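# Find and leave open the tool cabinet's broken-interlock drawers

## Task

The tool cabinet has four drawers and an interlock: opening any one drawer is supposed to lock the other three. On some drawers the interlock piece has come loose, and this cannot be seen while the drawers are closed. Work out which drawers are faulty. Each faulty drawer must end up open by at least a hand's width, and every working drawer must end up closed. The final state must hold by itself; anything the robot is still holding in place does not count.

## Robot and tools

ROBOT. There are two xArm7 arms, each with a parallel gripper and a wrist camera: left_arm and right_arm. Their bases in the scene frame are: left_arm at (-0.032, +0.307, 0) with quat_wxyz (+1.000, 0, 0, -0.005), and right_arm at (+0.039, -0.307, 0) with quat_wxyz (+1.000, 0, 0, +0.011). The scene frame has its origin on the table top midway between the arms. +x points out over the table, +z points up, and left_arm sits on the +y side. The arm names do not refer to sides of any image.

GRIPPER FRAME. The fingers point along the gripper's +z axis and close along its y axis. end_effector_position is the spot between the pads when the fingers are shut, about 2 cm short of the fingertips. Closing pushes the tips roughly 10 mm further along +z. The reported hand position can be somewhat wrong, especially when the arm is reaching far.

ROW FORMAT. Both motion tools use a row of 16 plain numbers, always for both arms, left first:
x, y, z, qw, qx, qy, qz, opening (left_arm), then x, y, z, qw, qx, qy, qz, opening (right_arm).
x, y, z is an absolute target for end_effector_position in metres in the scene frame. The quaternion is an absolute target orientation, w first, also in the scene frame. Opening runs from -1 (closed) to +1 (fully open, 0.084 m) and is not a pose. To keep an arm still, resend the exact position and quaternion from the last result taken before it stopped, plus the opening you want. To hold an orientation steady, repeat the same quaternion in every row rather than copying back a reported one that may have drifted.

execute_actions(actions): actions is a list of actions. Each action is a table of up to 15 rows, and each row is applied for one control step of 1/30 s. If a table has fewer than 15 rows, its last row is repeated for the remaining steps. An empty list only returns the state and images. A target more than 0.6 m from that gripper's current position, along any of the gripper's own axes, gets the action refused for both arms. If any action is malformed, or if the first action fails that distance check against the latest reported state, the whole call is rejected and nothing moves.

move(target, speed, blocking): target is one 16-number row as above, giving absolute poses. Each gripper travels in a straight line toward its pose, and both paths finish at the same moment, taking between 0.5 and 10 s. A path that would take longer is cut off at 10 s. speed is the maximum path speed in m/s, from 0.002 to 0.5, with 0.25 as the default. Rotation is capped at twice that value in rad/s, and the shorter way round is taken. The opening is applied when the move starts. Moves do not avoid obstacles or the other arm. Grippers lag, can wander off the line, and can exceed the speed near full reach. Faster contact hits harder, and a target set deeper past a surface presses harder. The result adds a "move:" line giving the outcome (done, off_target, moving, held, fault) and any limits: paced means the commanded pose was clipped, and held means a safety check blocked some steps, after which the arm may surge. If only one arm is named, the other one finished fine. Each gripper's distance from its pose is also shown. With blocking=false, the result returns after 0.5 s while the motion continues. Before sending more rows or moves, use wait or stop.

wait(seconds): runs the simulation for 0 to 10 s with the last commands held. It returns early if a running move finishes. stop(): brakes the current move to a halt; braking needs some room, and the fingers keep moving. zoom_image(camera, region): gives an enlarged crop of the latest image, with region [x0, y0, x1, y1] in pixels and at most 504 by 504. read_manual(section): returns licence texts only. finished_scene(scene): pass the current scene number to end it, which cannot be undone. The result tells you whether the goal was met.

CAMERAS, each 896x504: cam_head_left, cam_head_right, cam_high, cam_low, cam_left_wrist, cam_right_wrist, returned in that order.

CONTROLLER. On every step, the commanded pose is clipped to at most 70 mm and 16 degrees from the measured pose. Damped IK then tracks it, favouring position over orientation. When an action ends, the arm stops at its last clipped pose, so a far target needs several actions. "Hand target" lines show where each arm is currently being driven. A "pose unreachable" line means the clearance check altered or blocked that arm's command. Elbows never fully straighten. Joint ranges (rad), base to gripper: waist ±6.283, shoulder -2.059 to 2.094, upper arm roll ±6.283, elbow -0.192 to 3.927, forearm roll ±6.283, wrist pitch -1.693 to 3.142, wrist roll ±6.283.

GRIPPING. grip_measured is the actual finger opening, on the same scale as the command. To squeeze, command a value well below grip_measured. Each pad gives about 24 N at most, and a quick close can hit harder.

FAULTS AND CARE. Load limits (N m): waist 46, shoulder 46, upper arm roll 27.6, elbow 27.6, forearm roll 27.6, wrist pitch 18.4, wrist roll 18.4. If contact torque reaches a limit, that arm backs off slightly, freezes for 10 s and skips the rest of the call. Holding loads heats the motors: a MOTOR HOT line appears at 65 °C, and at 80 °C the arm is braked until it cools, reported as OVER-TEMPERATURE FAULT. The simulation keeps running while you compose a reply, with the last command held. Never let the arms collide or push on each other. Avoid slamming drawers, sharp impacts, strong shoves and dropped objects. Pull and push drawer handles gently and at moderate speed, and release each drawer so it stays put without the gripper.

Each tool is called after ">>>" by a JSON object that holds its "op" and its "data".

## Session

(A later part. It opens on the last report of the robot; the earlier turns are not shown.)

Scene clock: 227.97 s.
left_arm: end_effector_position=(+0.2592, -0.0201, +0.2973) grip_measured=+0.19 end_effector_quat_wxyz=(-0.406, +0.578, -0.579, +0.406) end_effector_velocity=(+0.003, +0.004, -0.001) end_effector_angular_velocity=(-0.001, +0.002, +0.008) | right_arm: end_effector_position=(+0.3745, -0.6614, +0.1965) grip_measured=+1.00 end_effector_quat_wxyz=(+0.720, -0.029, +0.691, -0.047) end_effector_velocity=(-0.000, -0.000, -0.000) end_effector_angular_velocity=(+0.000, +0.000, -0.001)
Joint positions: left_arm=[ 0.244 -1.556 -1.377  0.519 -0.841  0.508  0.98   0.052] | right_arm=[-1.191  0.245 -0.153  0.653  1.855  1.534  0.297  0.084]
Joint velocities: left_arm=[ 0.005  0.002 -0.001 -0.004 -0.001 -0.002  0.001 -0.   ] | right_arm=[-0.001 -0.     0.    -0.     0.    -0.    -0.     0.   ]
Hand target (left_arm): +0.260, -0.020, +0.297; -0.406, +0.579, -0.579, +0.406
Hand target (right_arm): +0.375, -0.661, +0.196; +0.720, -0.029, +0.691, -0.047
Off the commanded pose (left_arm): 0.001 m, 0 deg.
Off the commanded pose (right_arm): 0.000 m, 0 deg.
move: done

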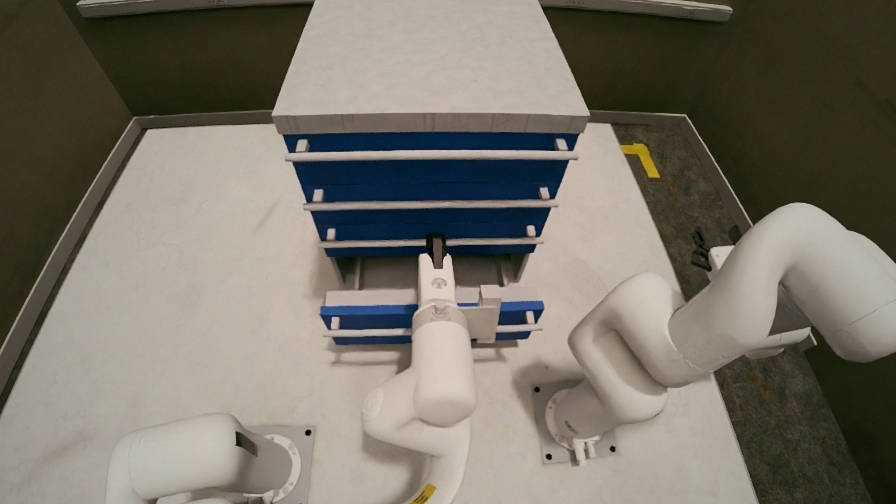

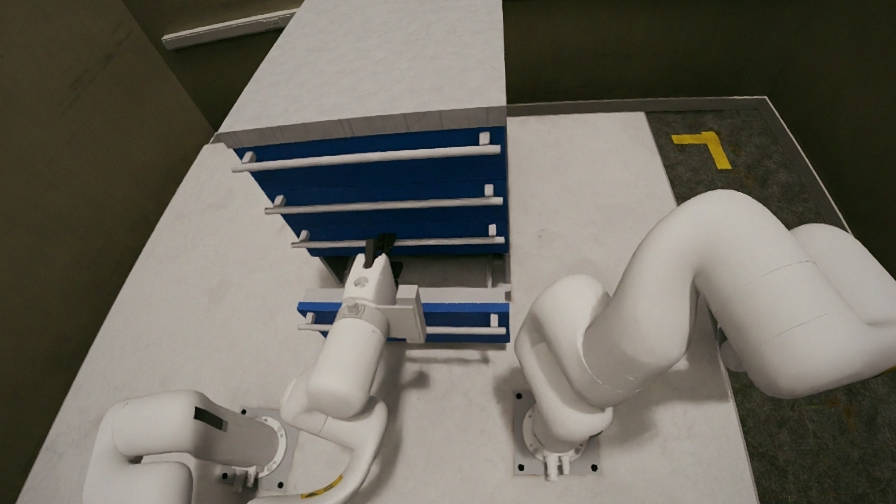

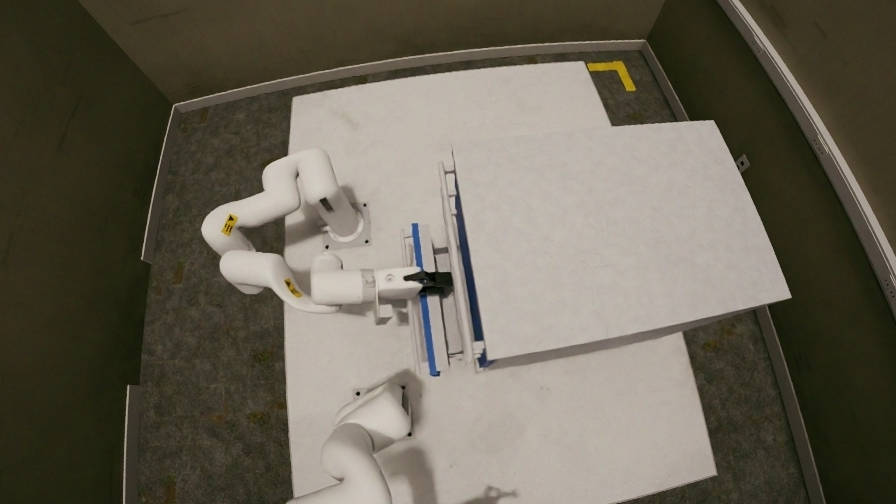

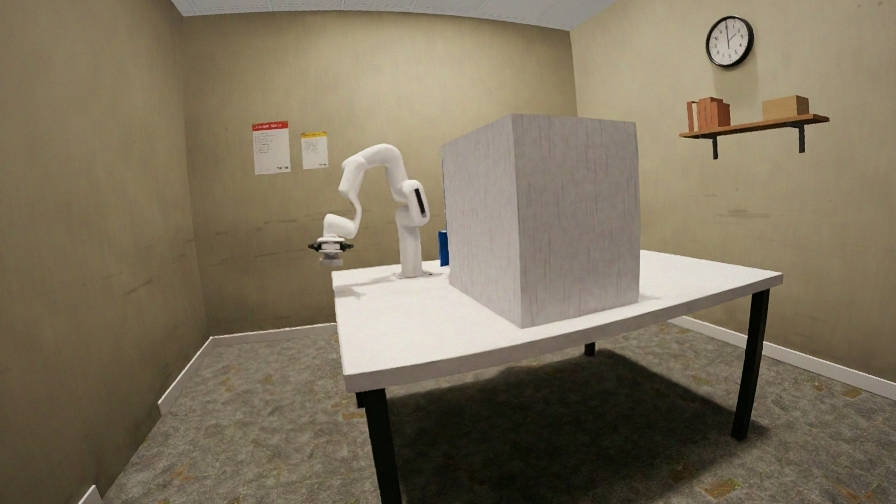

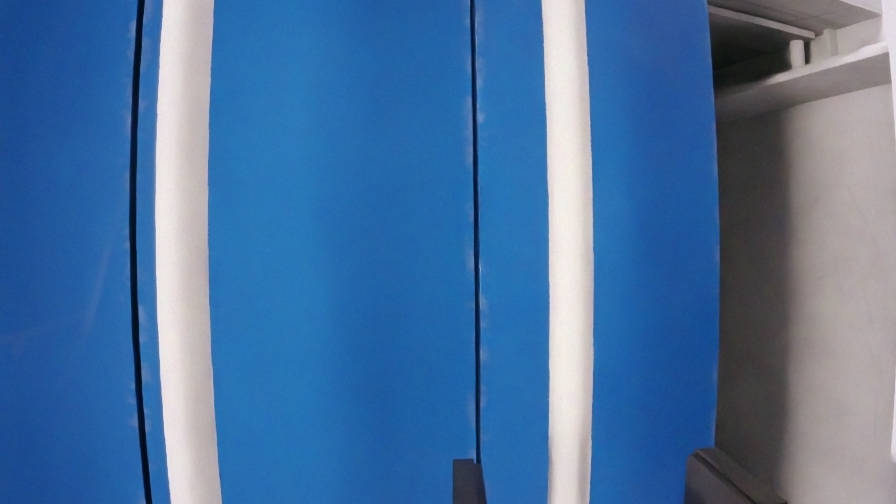

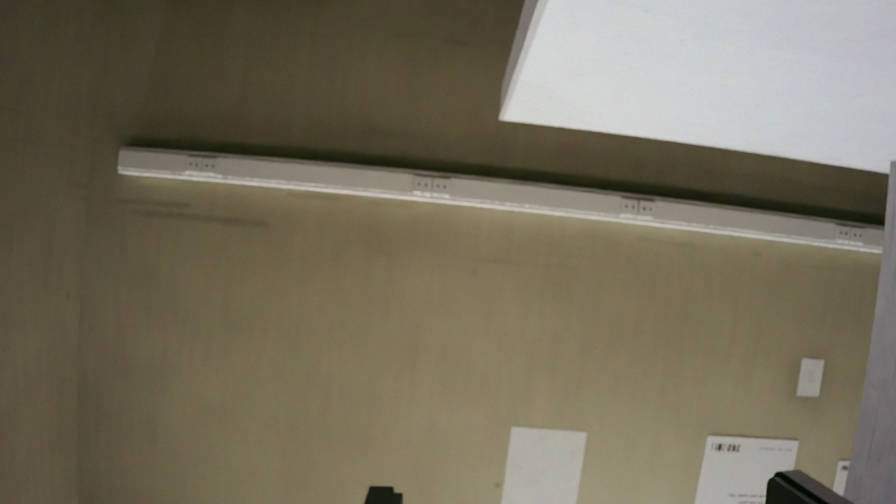

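>>> {"op": "move", "data": {"target": [0.29,-0.02,0.286,0.406,-0.579,0.579,-0.406,0.2,0.3745,-0.6614,0.1965,0.720,-0.029,0.691,-0.047,1], "speed": 0.08}}

>>> {"op": "move", "data": {"target": [0.29,-0.02,0.286,0.406,-0.579,0.579,-0.406,-1,0.3745,-0.6614,0.1965,0.720,-0.029,0.691,-0.047,1]}}

>>> {"op": "move", "data": {"target": [0.278,-0.02,0.286,0.406,-0.579,0.579,-0.406,-1,0.3745,-0.6614,0.1965,0.720,-0.029,0.691,-0.047,1], "speed": 0.02}}

Scene clock: 241.90 s.
left_arm: end_effector_position=(+0.2897, -0.0202, +0.2861) grip_measured=+0.19 end_effector_quat_wxyz=(-0.406, +0.579, -0.579, +0.406) end_effector_velocity=(-0.000, -0.001, +0.000) end_effector_angular_velocity=(+0.001, -0.001, -0.003) | right_arm: end_effector_position=(+0.3745, -0.6614, +0.1965) grip_measured=+1.00 end_effector_quat_wxyz=(+0.720, -0.029, +0.691, -0.047) end_effector_velocity=(-0.000, -0.001, +0.000) end_effector_angular_velocity=(-0.002, +0.001, -0.001)
Joint positions: left_arm=[ 0.347 -1.481 -1.435  0.54  -0.904  0.391  1.031  0.052] | right_arm=[-1.191  0.245 -0.153  0.653  1.855  1.534  0.297  0.084]
Joint velocities: left_arm=[-0.     0.001 -0.001  0.001 -0.001 -0.003  0.001  0.   ] | right_arm=[-0.    -0.    -0.     0.001  0.    -0.001 -0.001 -0.   ]
Hand target (left_arm): +0.290, -0.020, +0.286; -0.406, +0.579, -0.579, +0.406
Hand target (right_arm): +0.375, -0.661, +0.196; +0.720, -0.029, +0.691, -0.047
Off the commanded pose (left_arm): 0.000 m, 0 deg.
Off the commanded pose (right_arm): 0.000 m, 0 deg.
move: done

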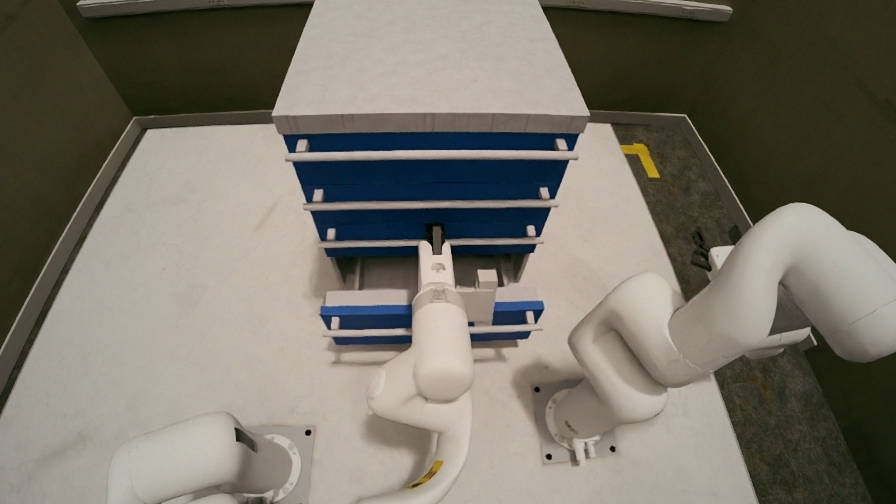

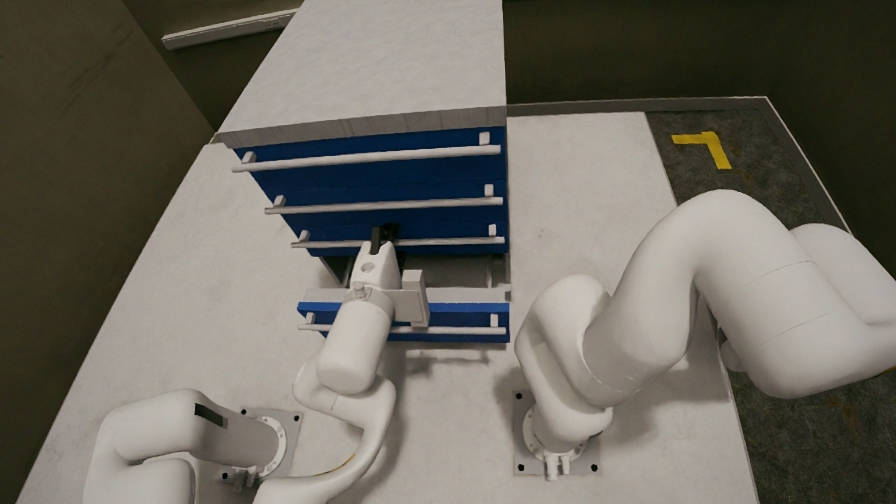

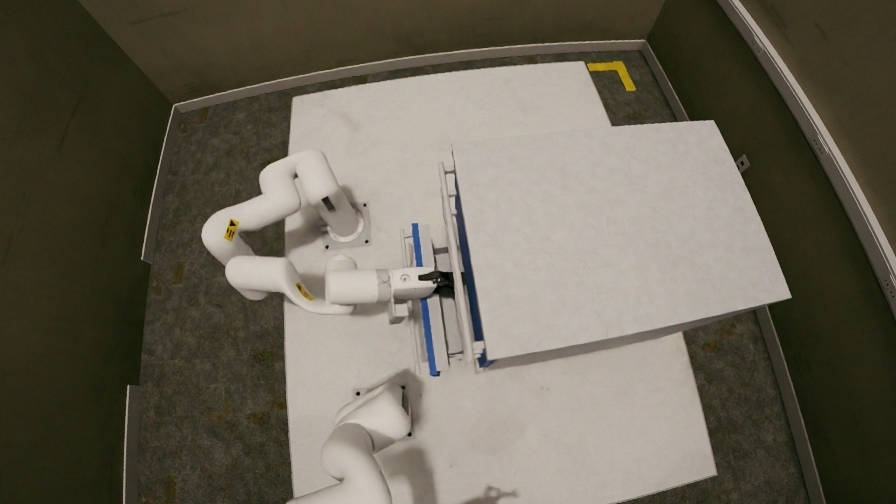

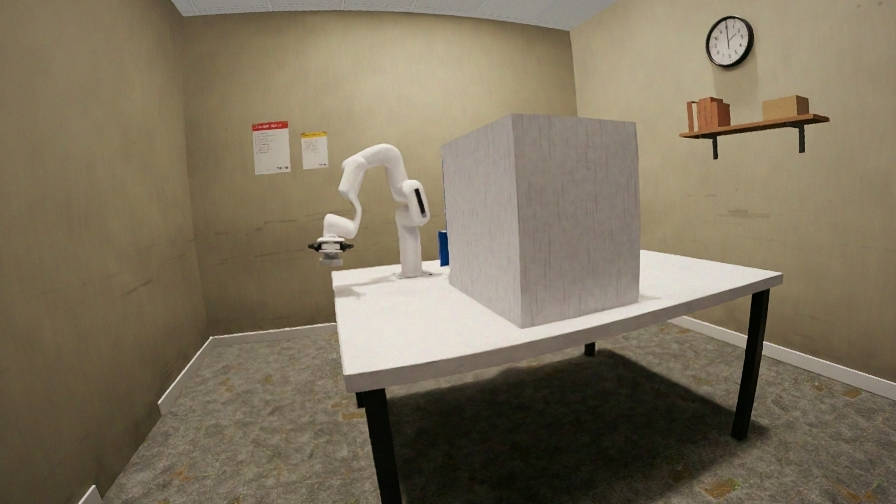

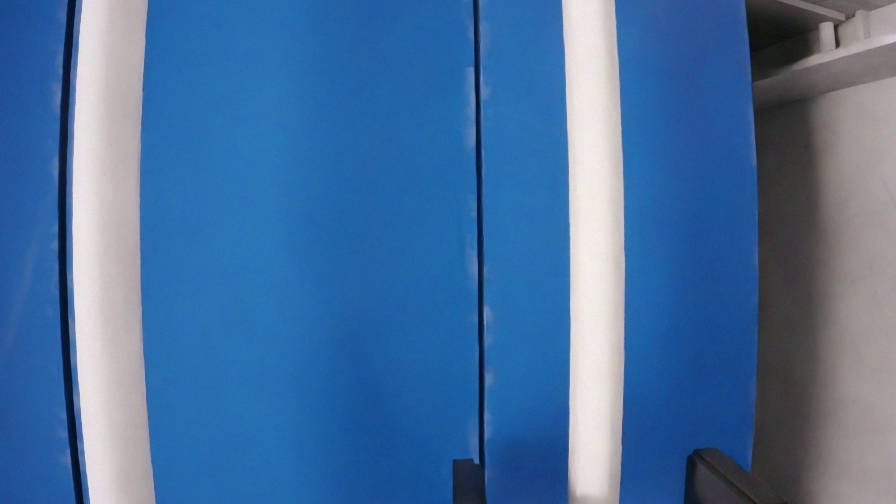

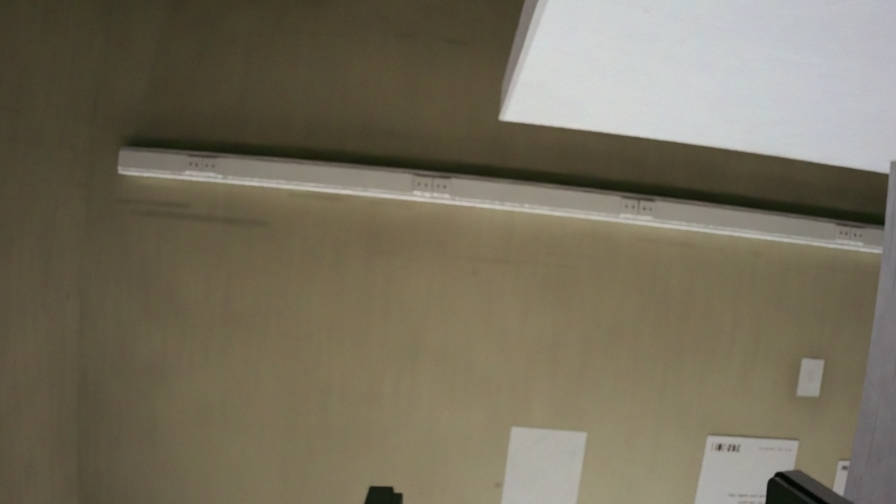

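Scene clock: 242.60 s.
left_arm: end_effector_position=(+0.2898, -0.0202, +0.2863) grip_measured=-0.74 end_effector_quat_wxyz=(-0.406, +0.579, -0.579, +0.406) end_effector_velocity=(+0.000, +0.000, -0.000) end_effector_angular_velocity=(+0.000, +0.000, +0.000) | right_arm: end_effector_position=(+0.3745, -0.6614, +0.1965) grip_measured=+1.00 end_effector_quat_wxyz=(+0.720, -0.029, +0.691, -0.047) end_effector_velocity=(+0.000, +0.000, -0.001) end_effector_angular_velocity=(+0.001, +0.002, +0.000)
Joint positions: left_arm=[ 0.347 -1.48  -1.434  0.54  -0.904  0.39   1.032  0.011] | right_arm=[-1.191  0.245 -0.153  0.653  1.855  1.534  0.297  0.084]
Joint velocities: left_arm=[ 0.  0. -0.  0.  0.  0. -0.  0.] | right_arm=[ 0.001  0.     0.    -0.    -0.    -0.003  0.     0.   ]
Hand target (left_arm): +0.290, -0.020, +0.286; -0.406, +0.579, -0.579, +0.406
Hand target (right_arm): +0.375, -0.661, +0.196; +0.720, -0.029, +0.691, -0.047
Off the commanded pose (left_arm): 0.000 m, 0 deg.
Off the commanded pose (right_arm): 0.000 m, 0 deg.
move: done

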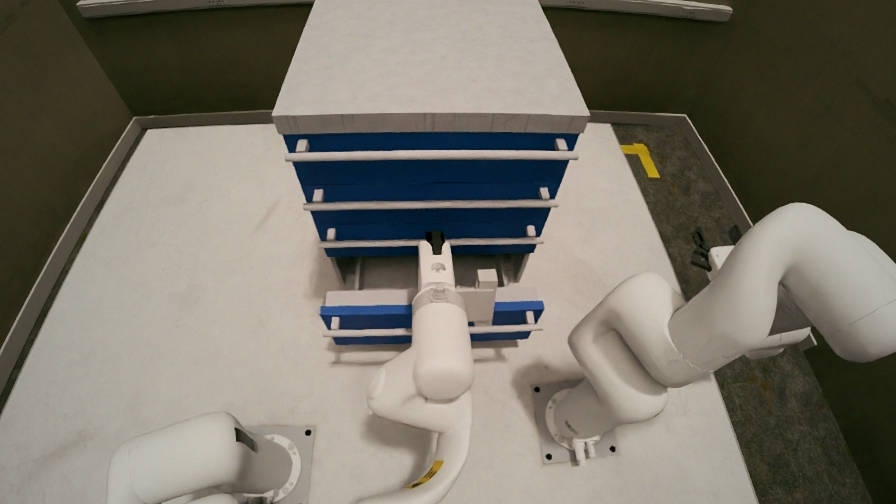

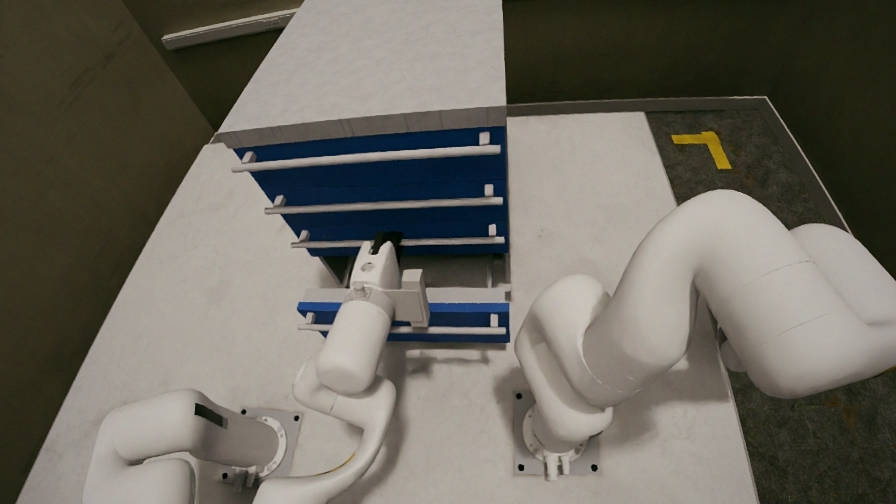

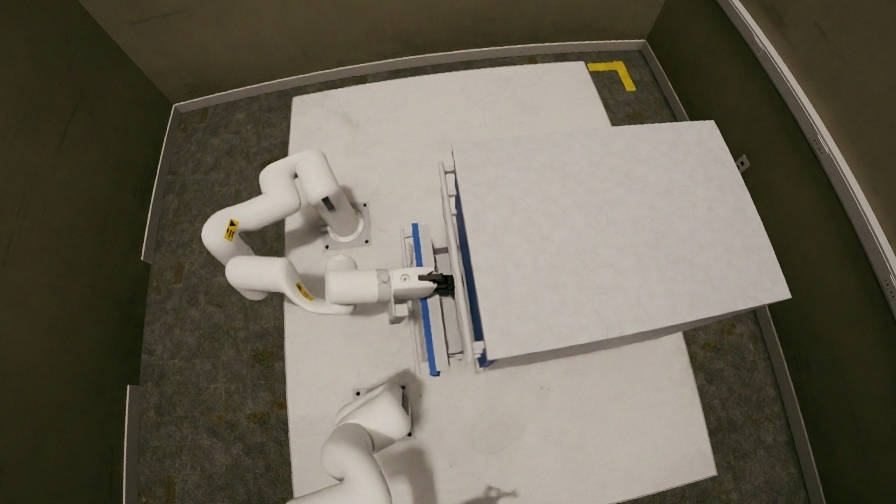

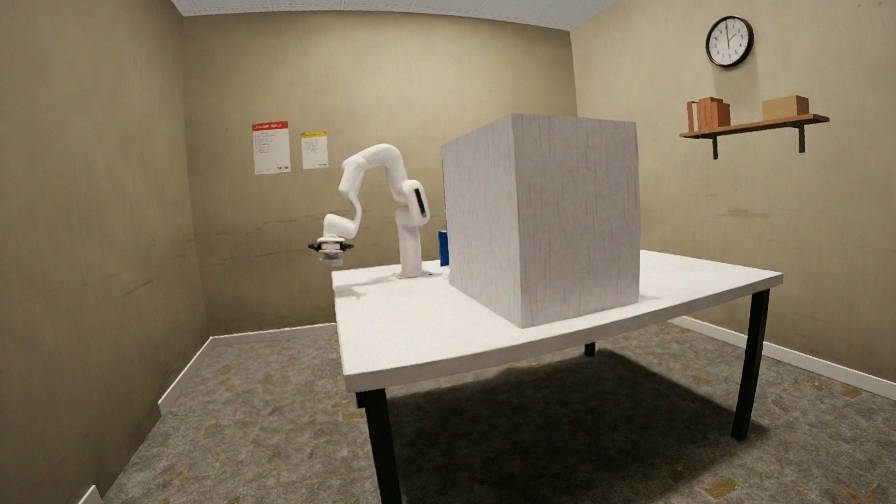

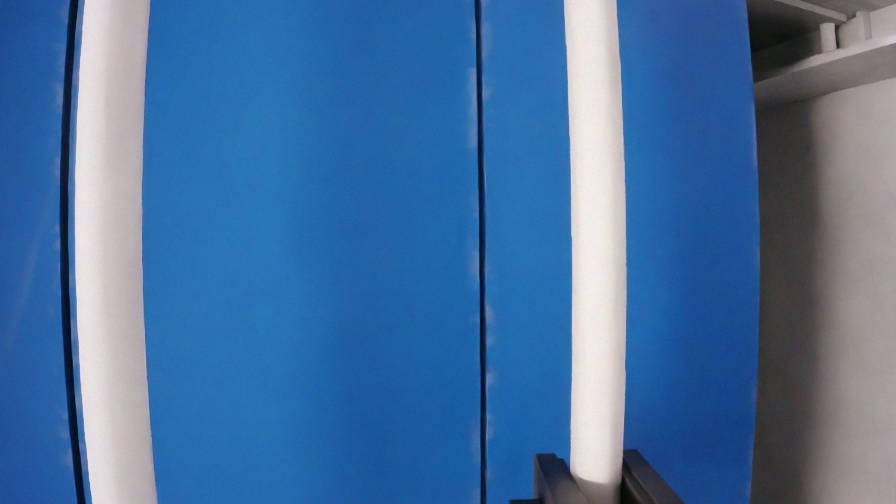

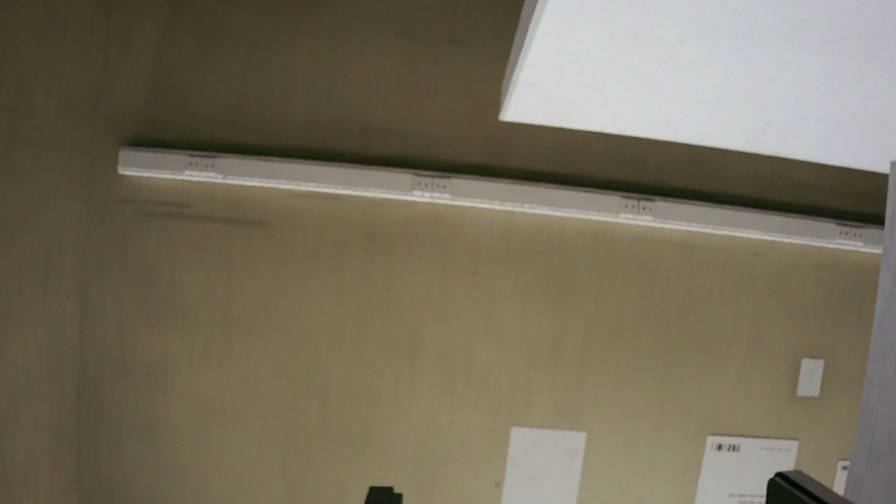

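Scene clock: 243.43 s.
left_arm: end_effector_position=(+0.2781, -0.0201, +0.2862) grip_measured=-0.74 end_effector_quat_wxyz=(-0.406, +0.579, -0.579, +0.406) end_effector_velocity=(+0.000, +0.000, +0.000) end_effector_angular_velocity=(-0.001, +0.001, +0.001) | right_arm: end_effector_position=(+0.3745, -0.6614, +0.1965) grip_measured=+1.00 end_effector_quat_wxyz=(+0.720, -0.029, +0.691, -0.047) end_effector_velocity=(-0.000, -0.000, -0.000) end_effector_angular_velocity=(+0.000, +0.000, -0.001)
Joint positions: left_arm=[ 0.305 -1.511 -1.425  0.527 -0.888  0.43   1.006  0.011] | right_arm=[-1.191  0.245 -0.153  0.653  1.855  1.534  0.297  0.084]
Joint velocities: left_arm=[ 0.    -0.     0.001  0.     0.001  0.002 -0.002 -0.   ] | right_arm=[-0.001 -0.     0.    -0.001  0.    -0.    -0.     0.   ]
Hand target (left_arm): +0.278, -0.020, +0.286; -0.406, +0.579, -0.579, +0.406
Hand target (right_arm): +0.374, -0.661, +0.197; +0.720, -0.029, +0.691, -0.047
Off the commanded pose (left_arm): 0.000 m, 0 deg.
Off the commanded pose (right_arm): 0.000 m, 0 deg.
move: done

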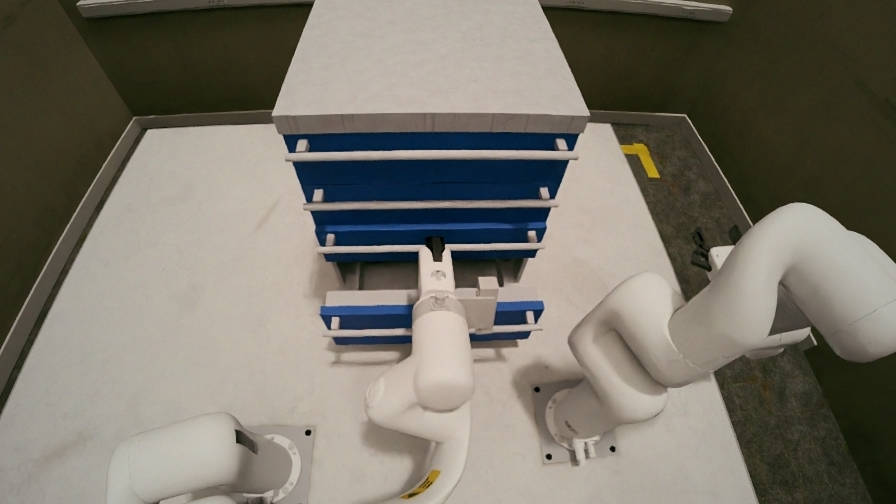

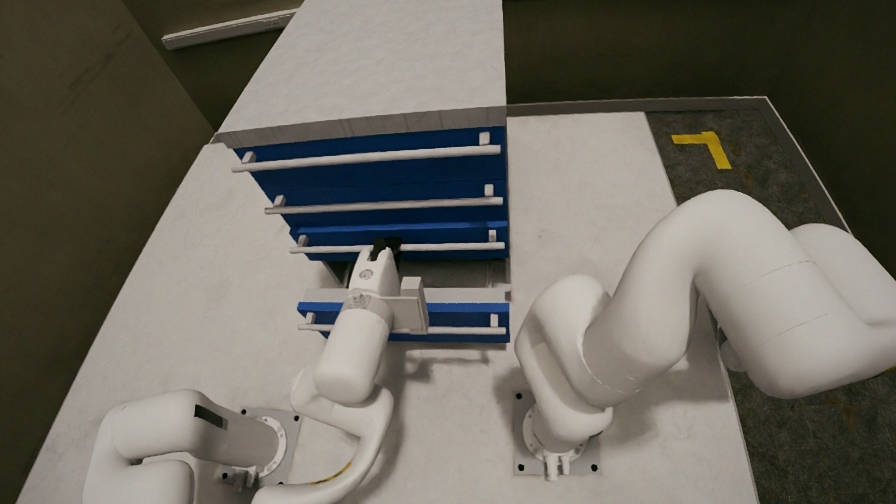

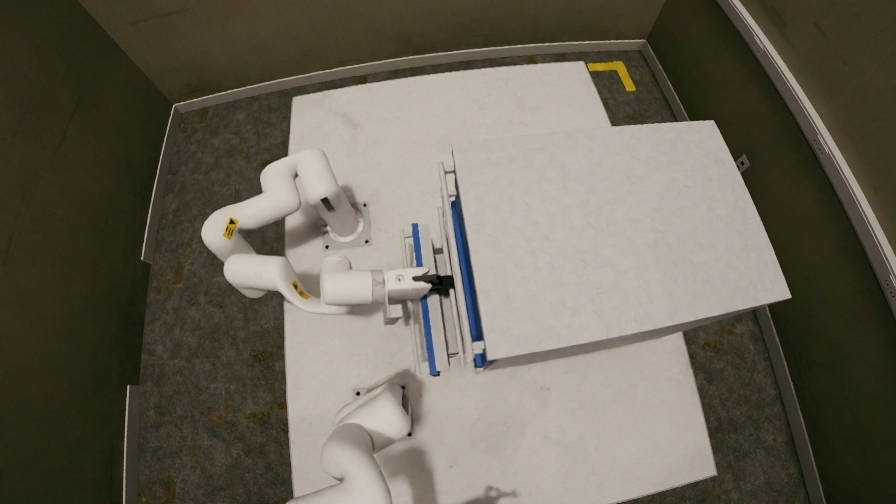

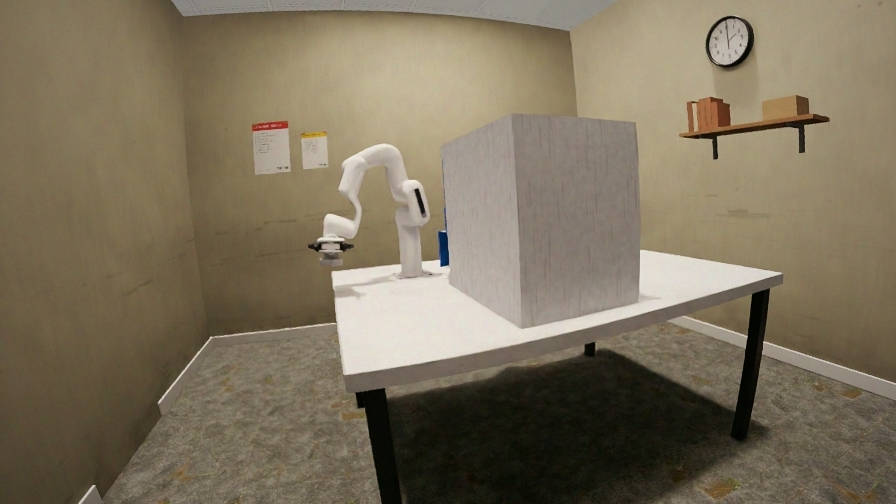

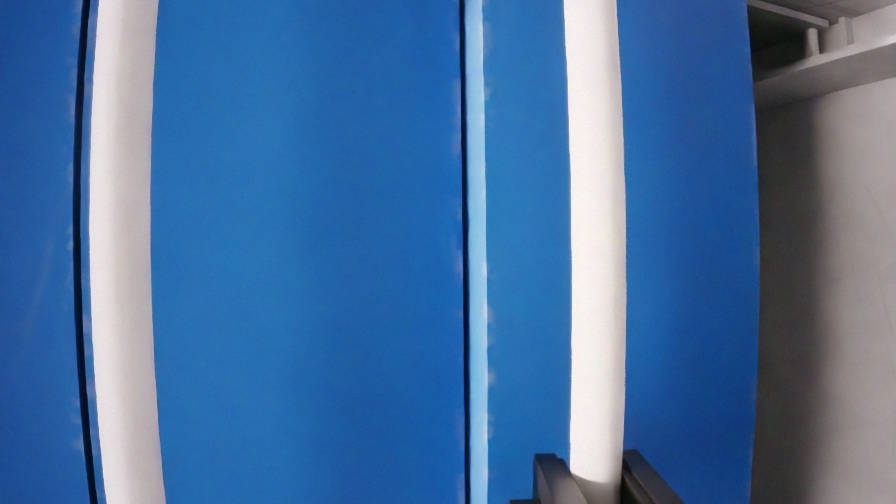

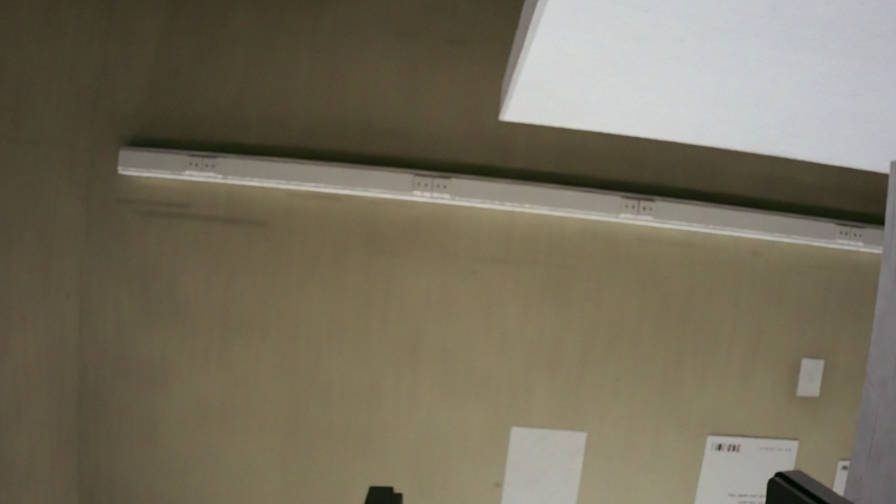

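Moved 12 mm freely. A bit more.

>>> {"op": "move", "data": {"target": [0.263,-0.02,0.286,0.406,-0.579,0.579,-0.406,-1,0.3745,-0.6614,0.1965,0.720,-0.029,0.691,-0.047,1], "speed": 0.02}}

Scene clock: 247.37 s.
left_arm: end_effector_position=(+0.2631, -0.0200, +0.2860) grip_measured=-0.74 end_effector_quat_wxyz=(-0.406, +0.579, -0.579, +0.406) end_effector_velocity=(-0.000, +0.000, -0.000) end_effector_angular_velocity=(-0.001, +0.001, +0.001) | right_arm: end_effector_position=(+0.3745, -0.6614, +0.1965) grip_measured=+1.00 end_effector_quat_wxyz=(+0.720, -0.029, +0.691, -0.047) end_effector_velocity=(-0.000, +0.000, -0.001) end_effector_angular_velocity=(+0.001, +0.002, -0.001)
Joint positions: left_arm=[ 0.252 -1.55  -1.414  0.513 -0.866  0.482  0.974  0.011] | right_arm=[-1.191  0.245 -0.153  0.653  1.855  1.534  0.297  0.084]
Joint velocities: left_arm=[ 0.    -0.001  0.001  0.001  0.001  0.002 -0.002 -0.   ] | right_arm=[-0.    -0.    -0.    -0.001  0.    -0.002 -0.     0.   ]
Hand target (left_arm): +0.263, -0.020, +0.286; -0.406, +0.579, -0.579, +0.406
Hand target (right_arm): +0.374, -0.661, +0.197; +0.720, -0.029, +0.691, -0.047
Off the commanded pose (left_arm): 0.000 m, 0 deg.
Off the commanded pose (right_arm): 0.000 m, 0 deg.
move: done

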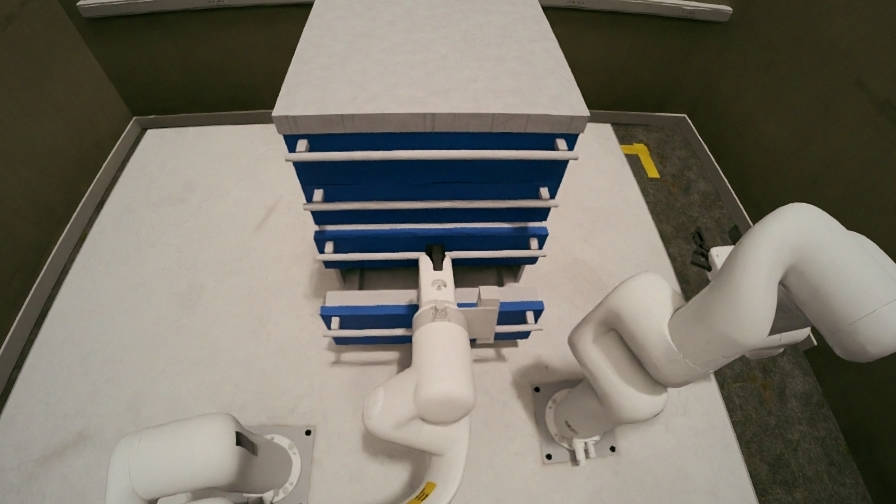

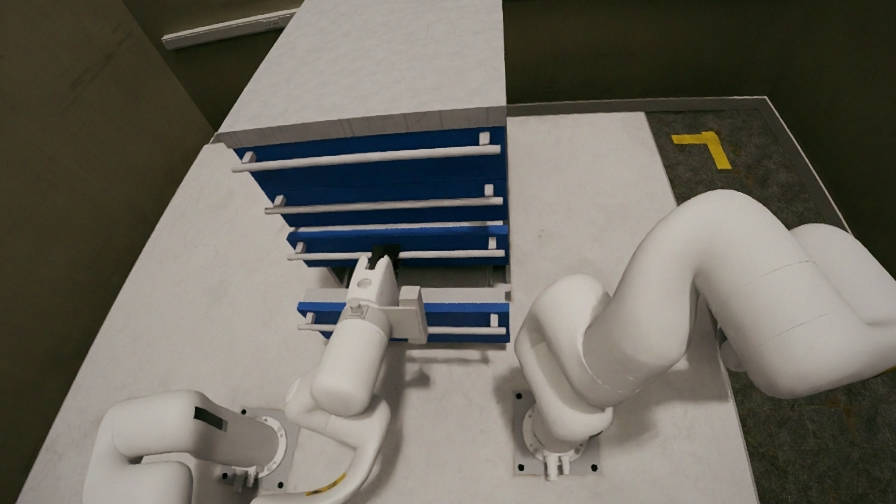

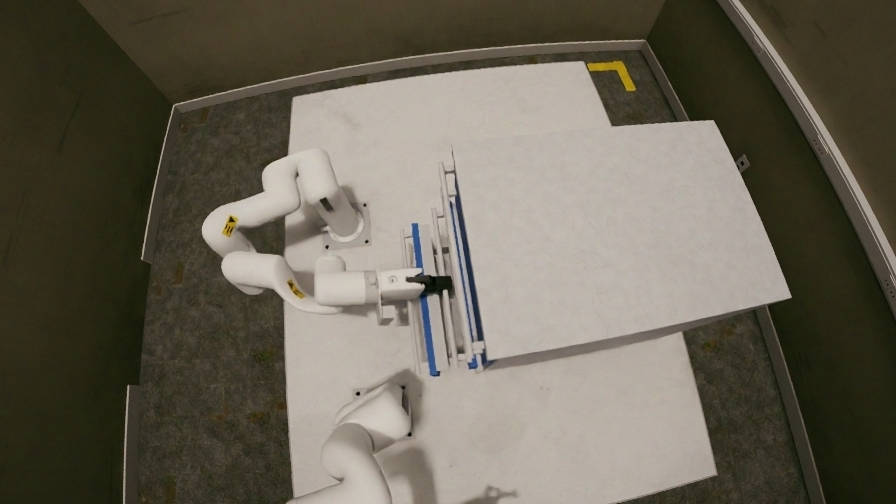

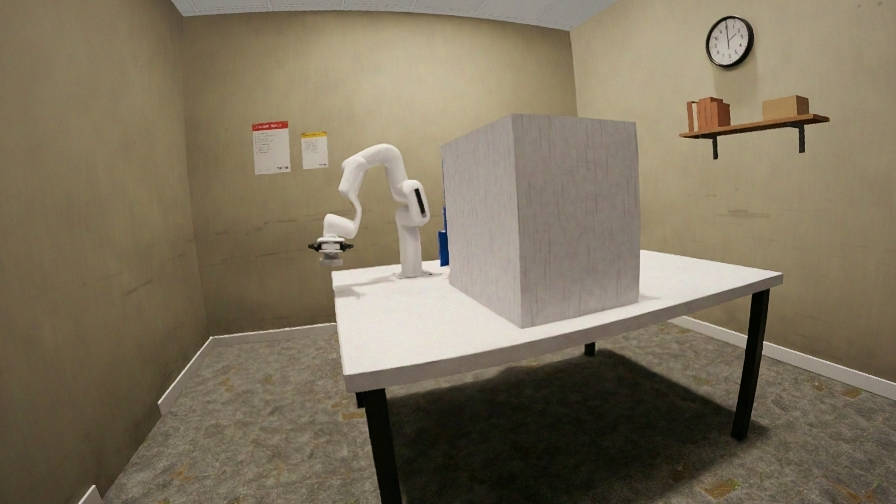

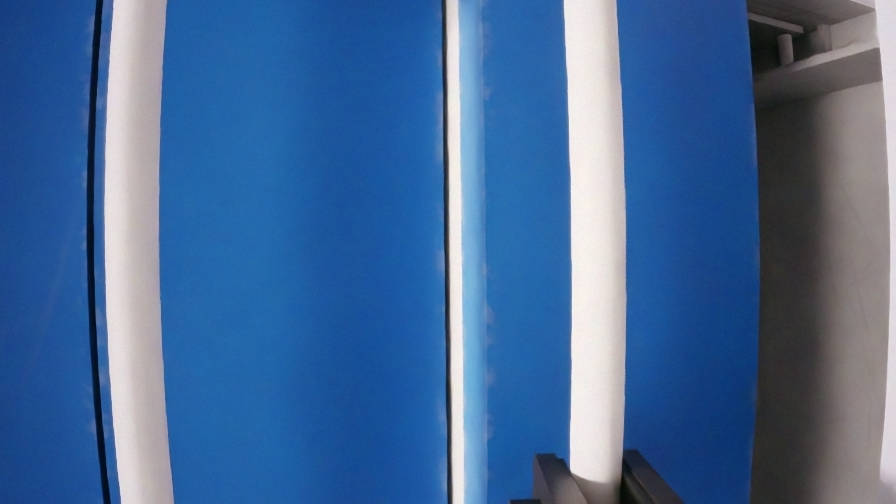

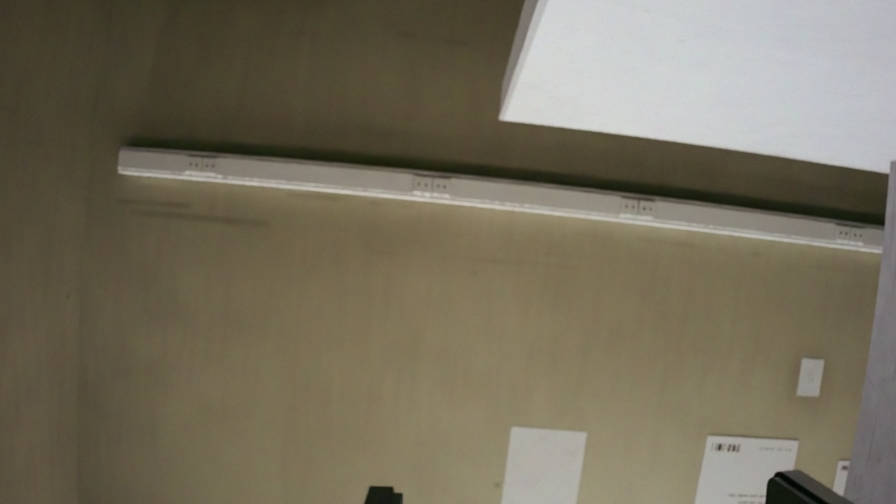

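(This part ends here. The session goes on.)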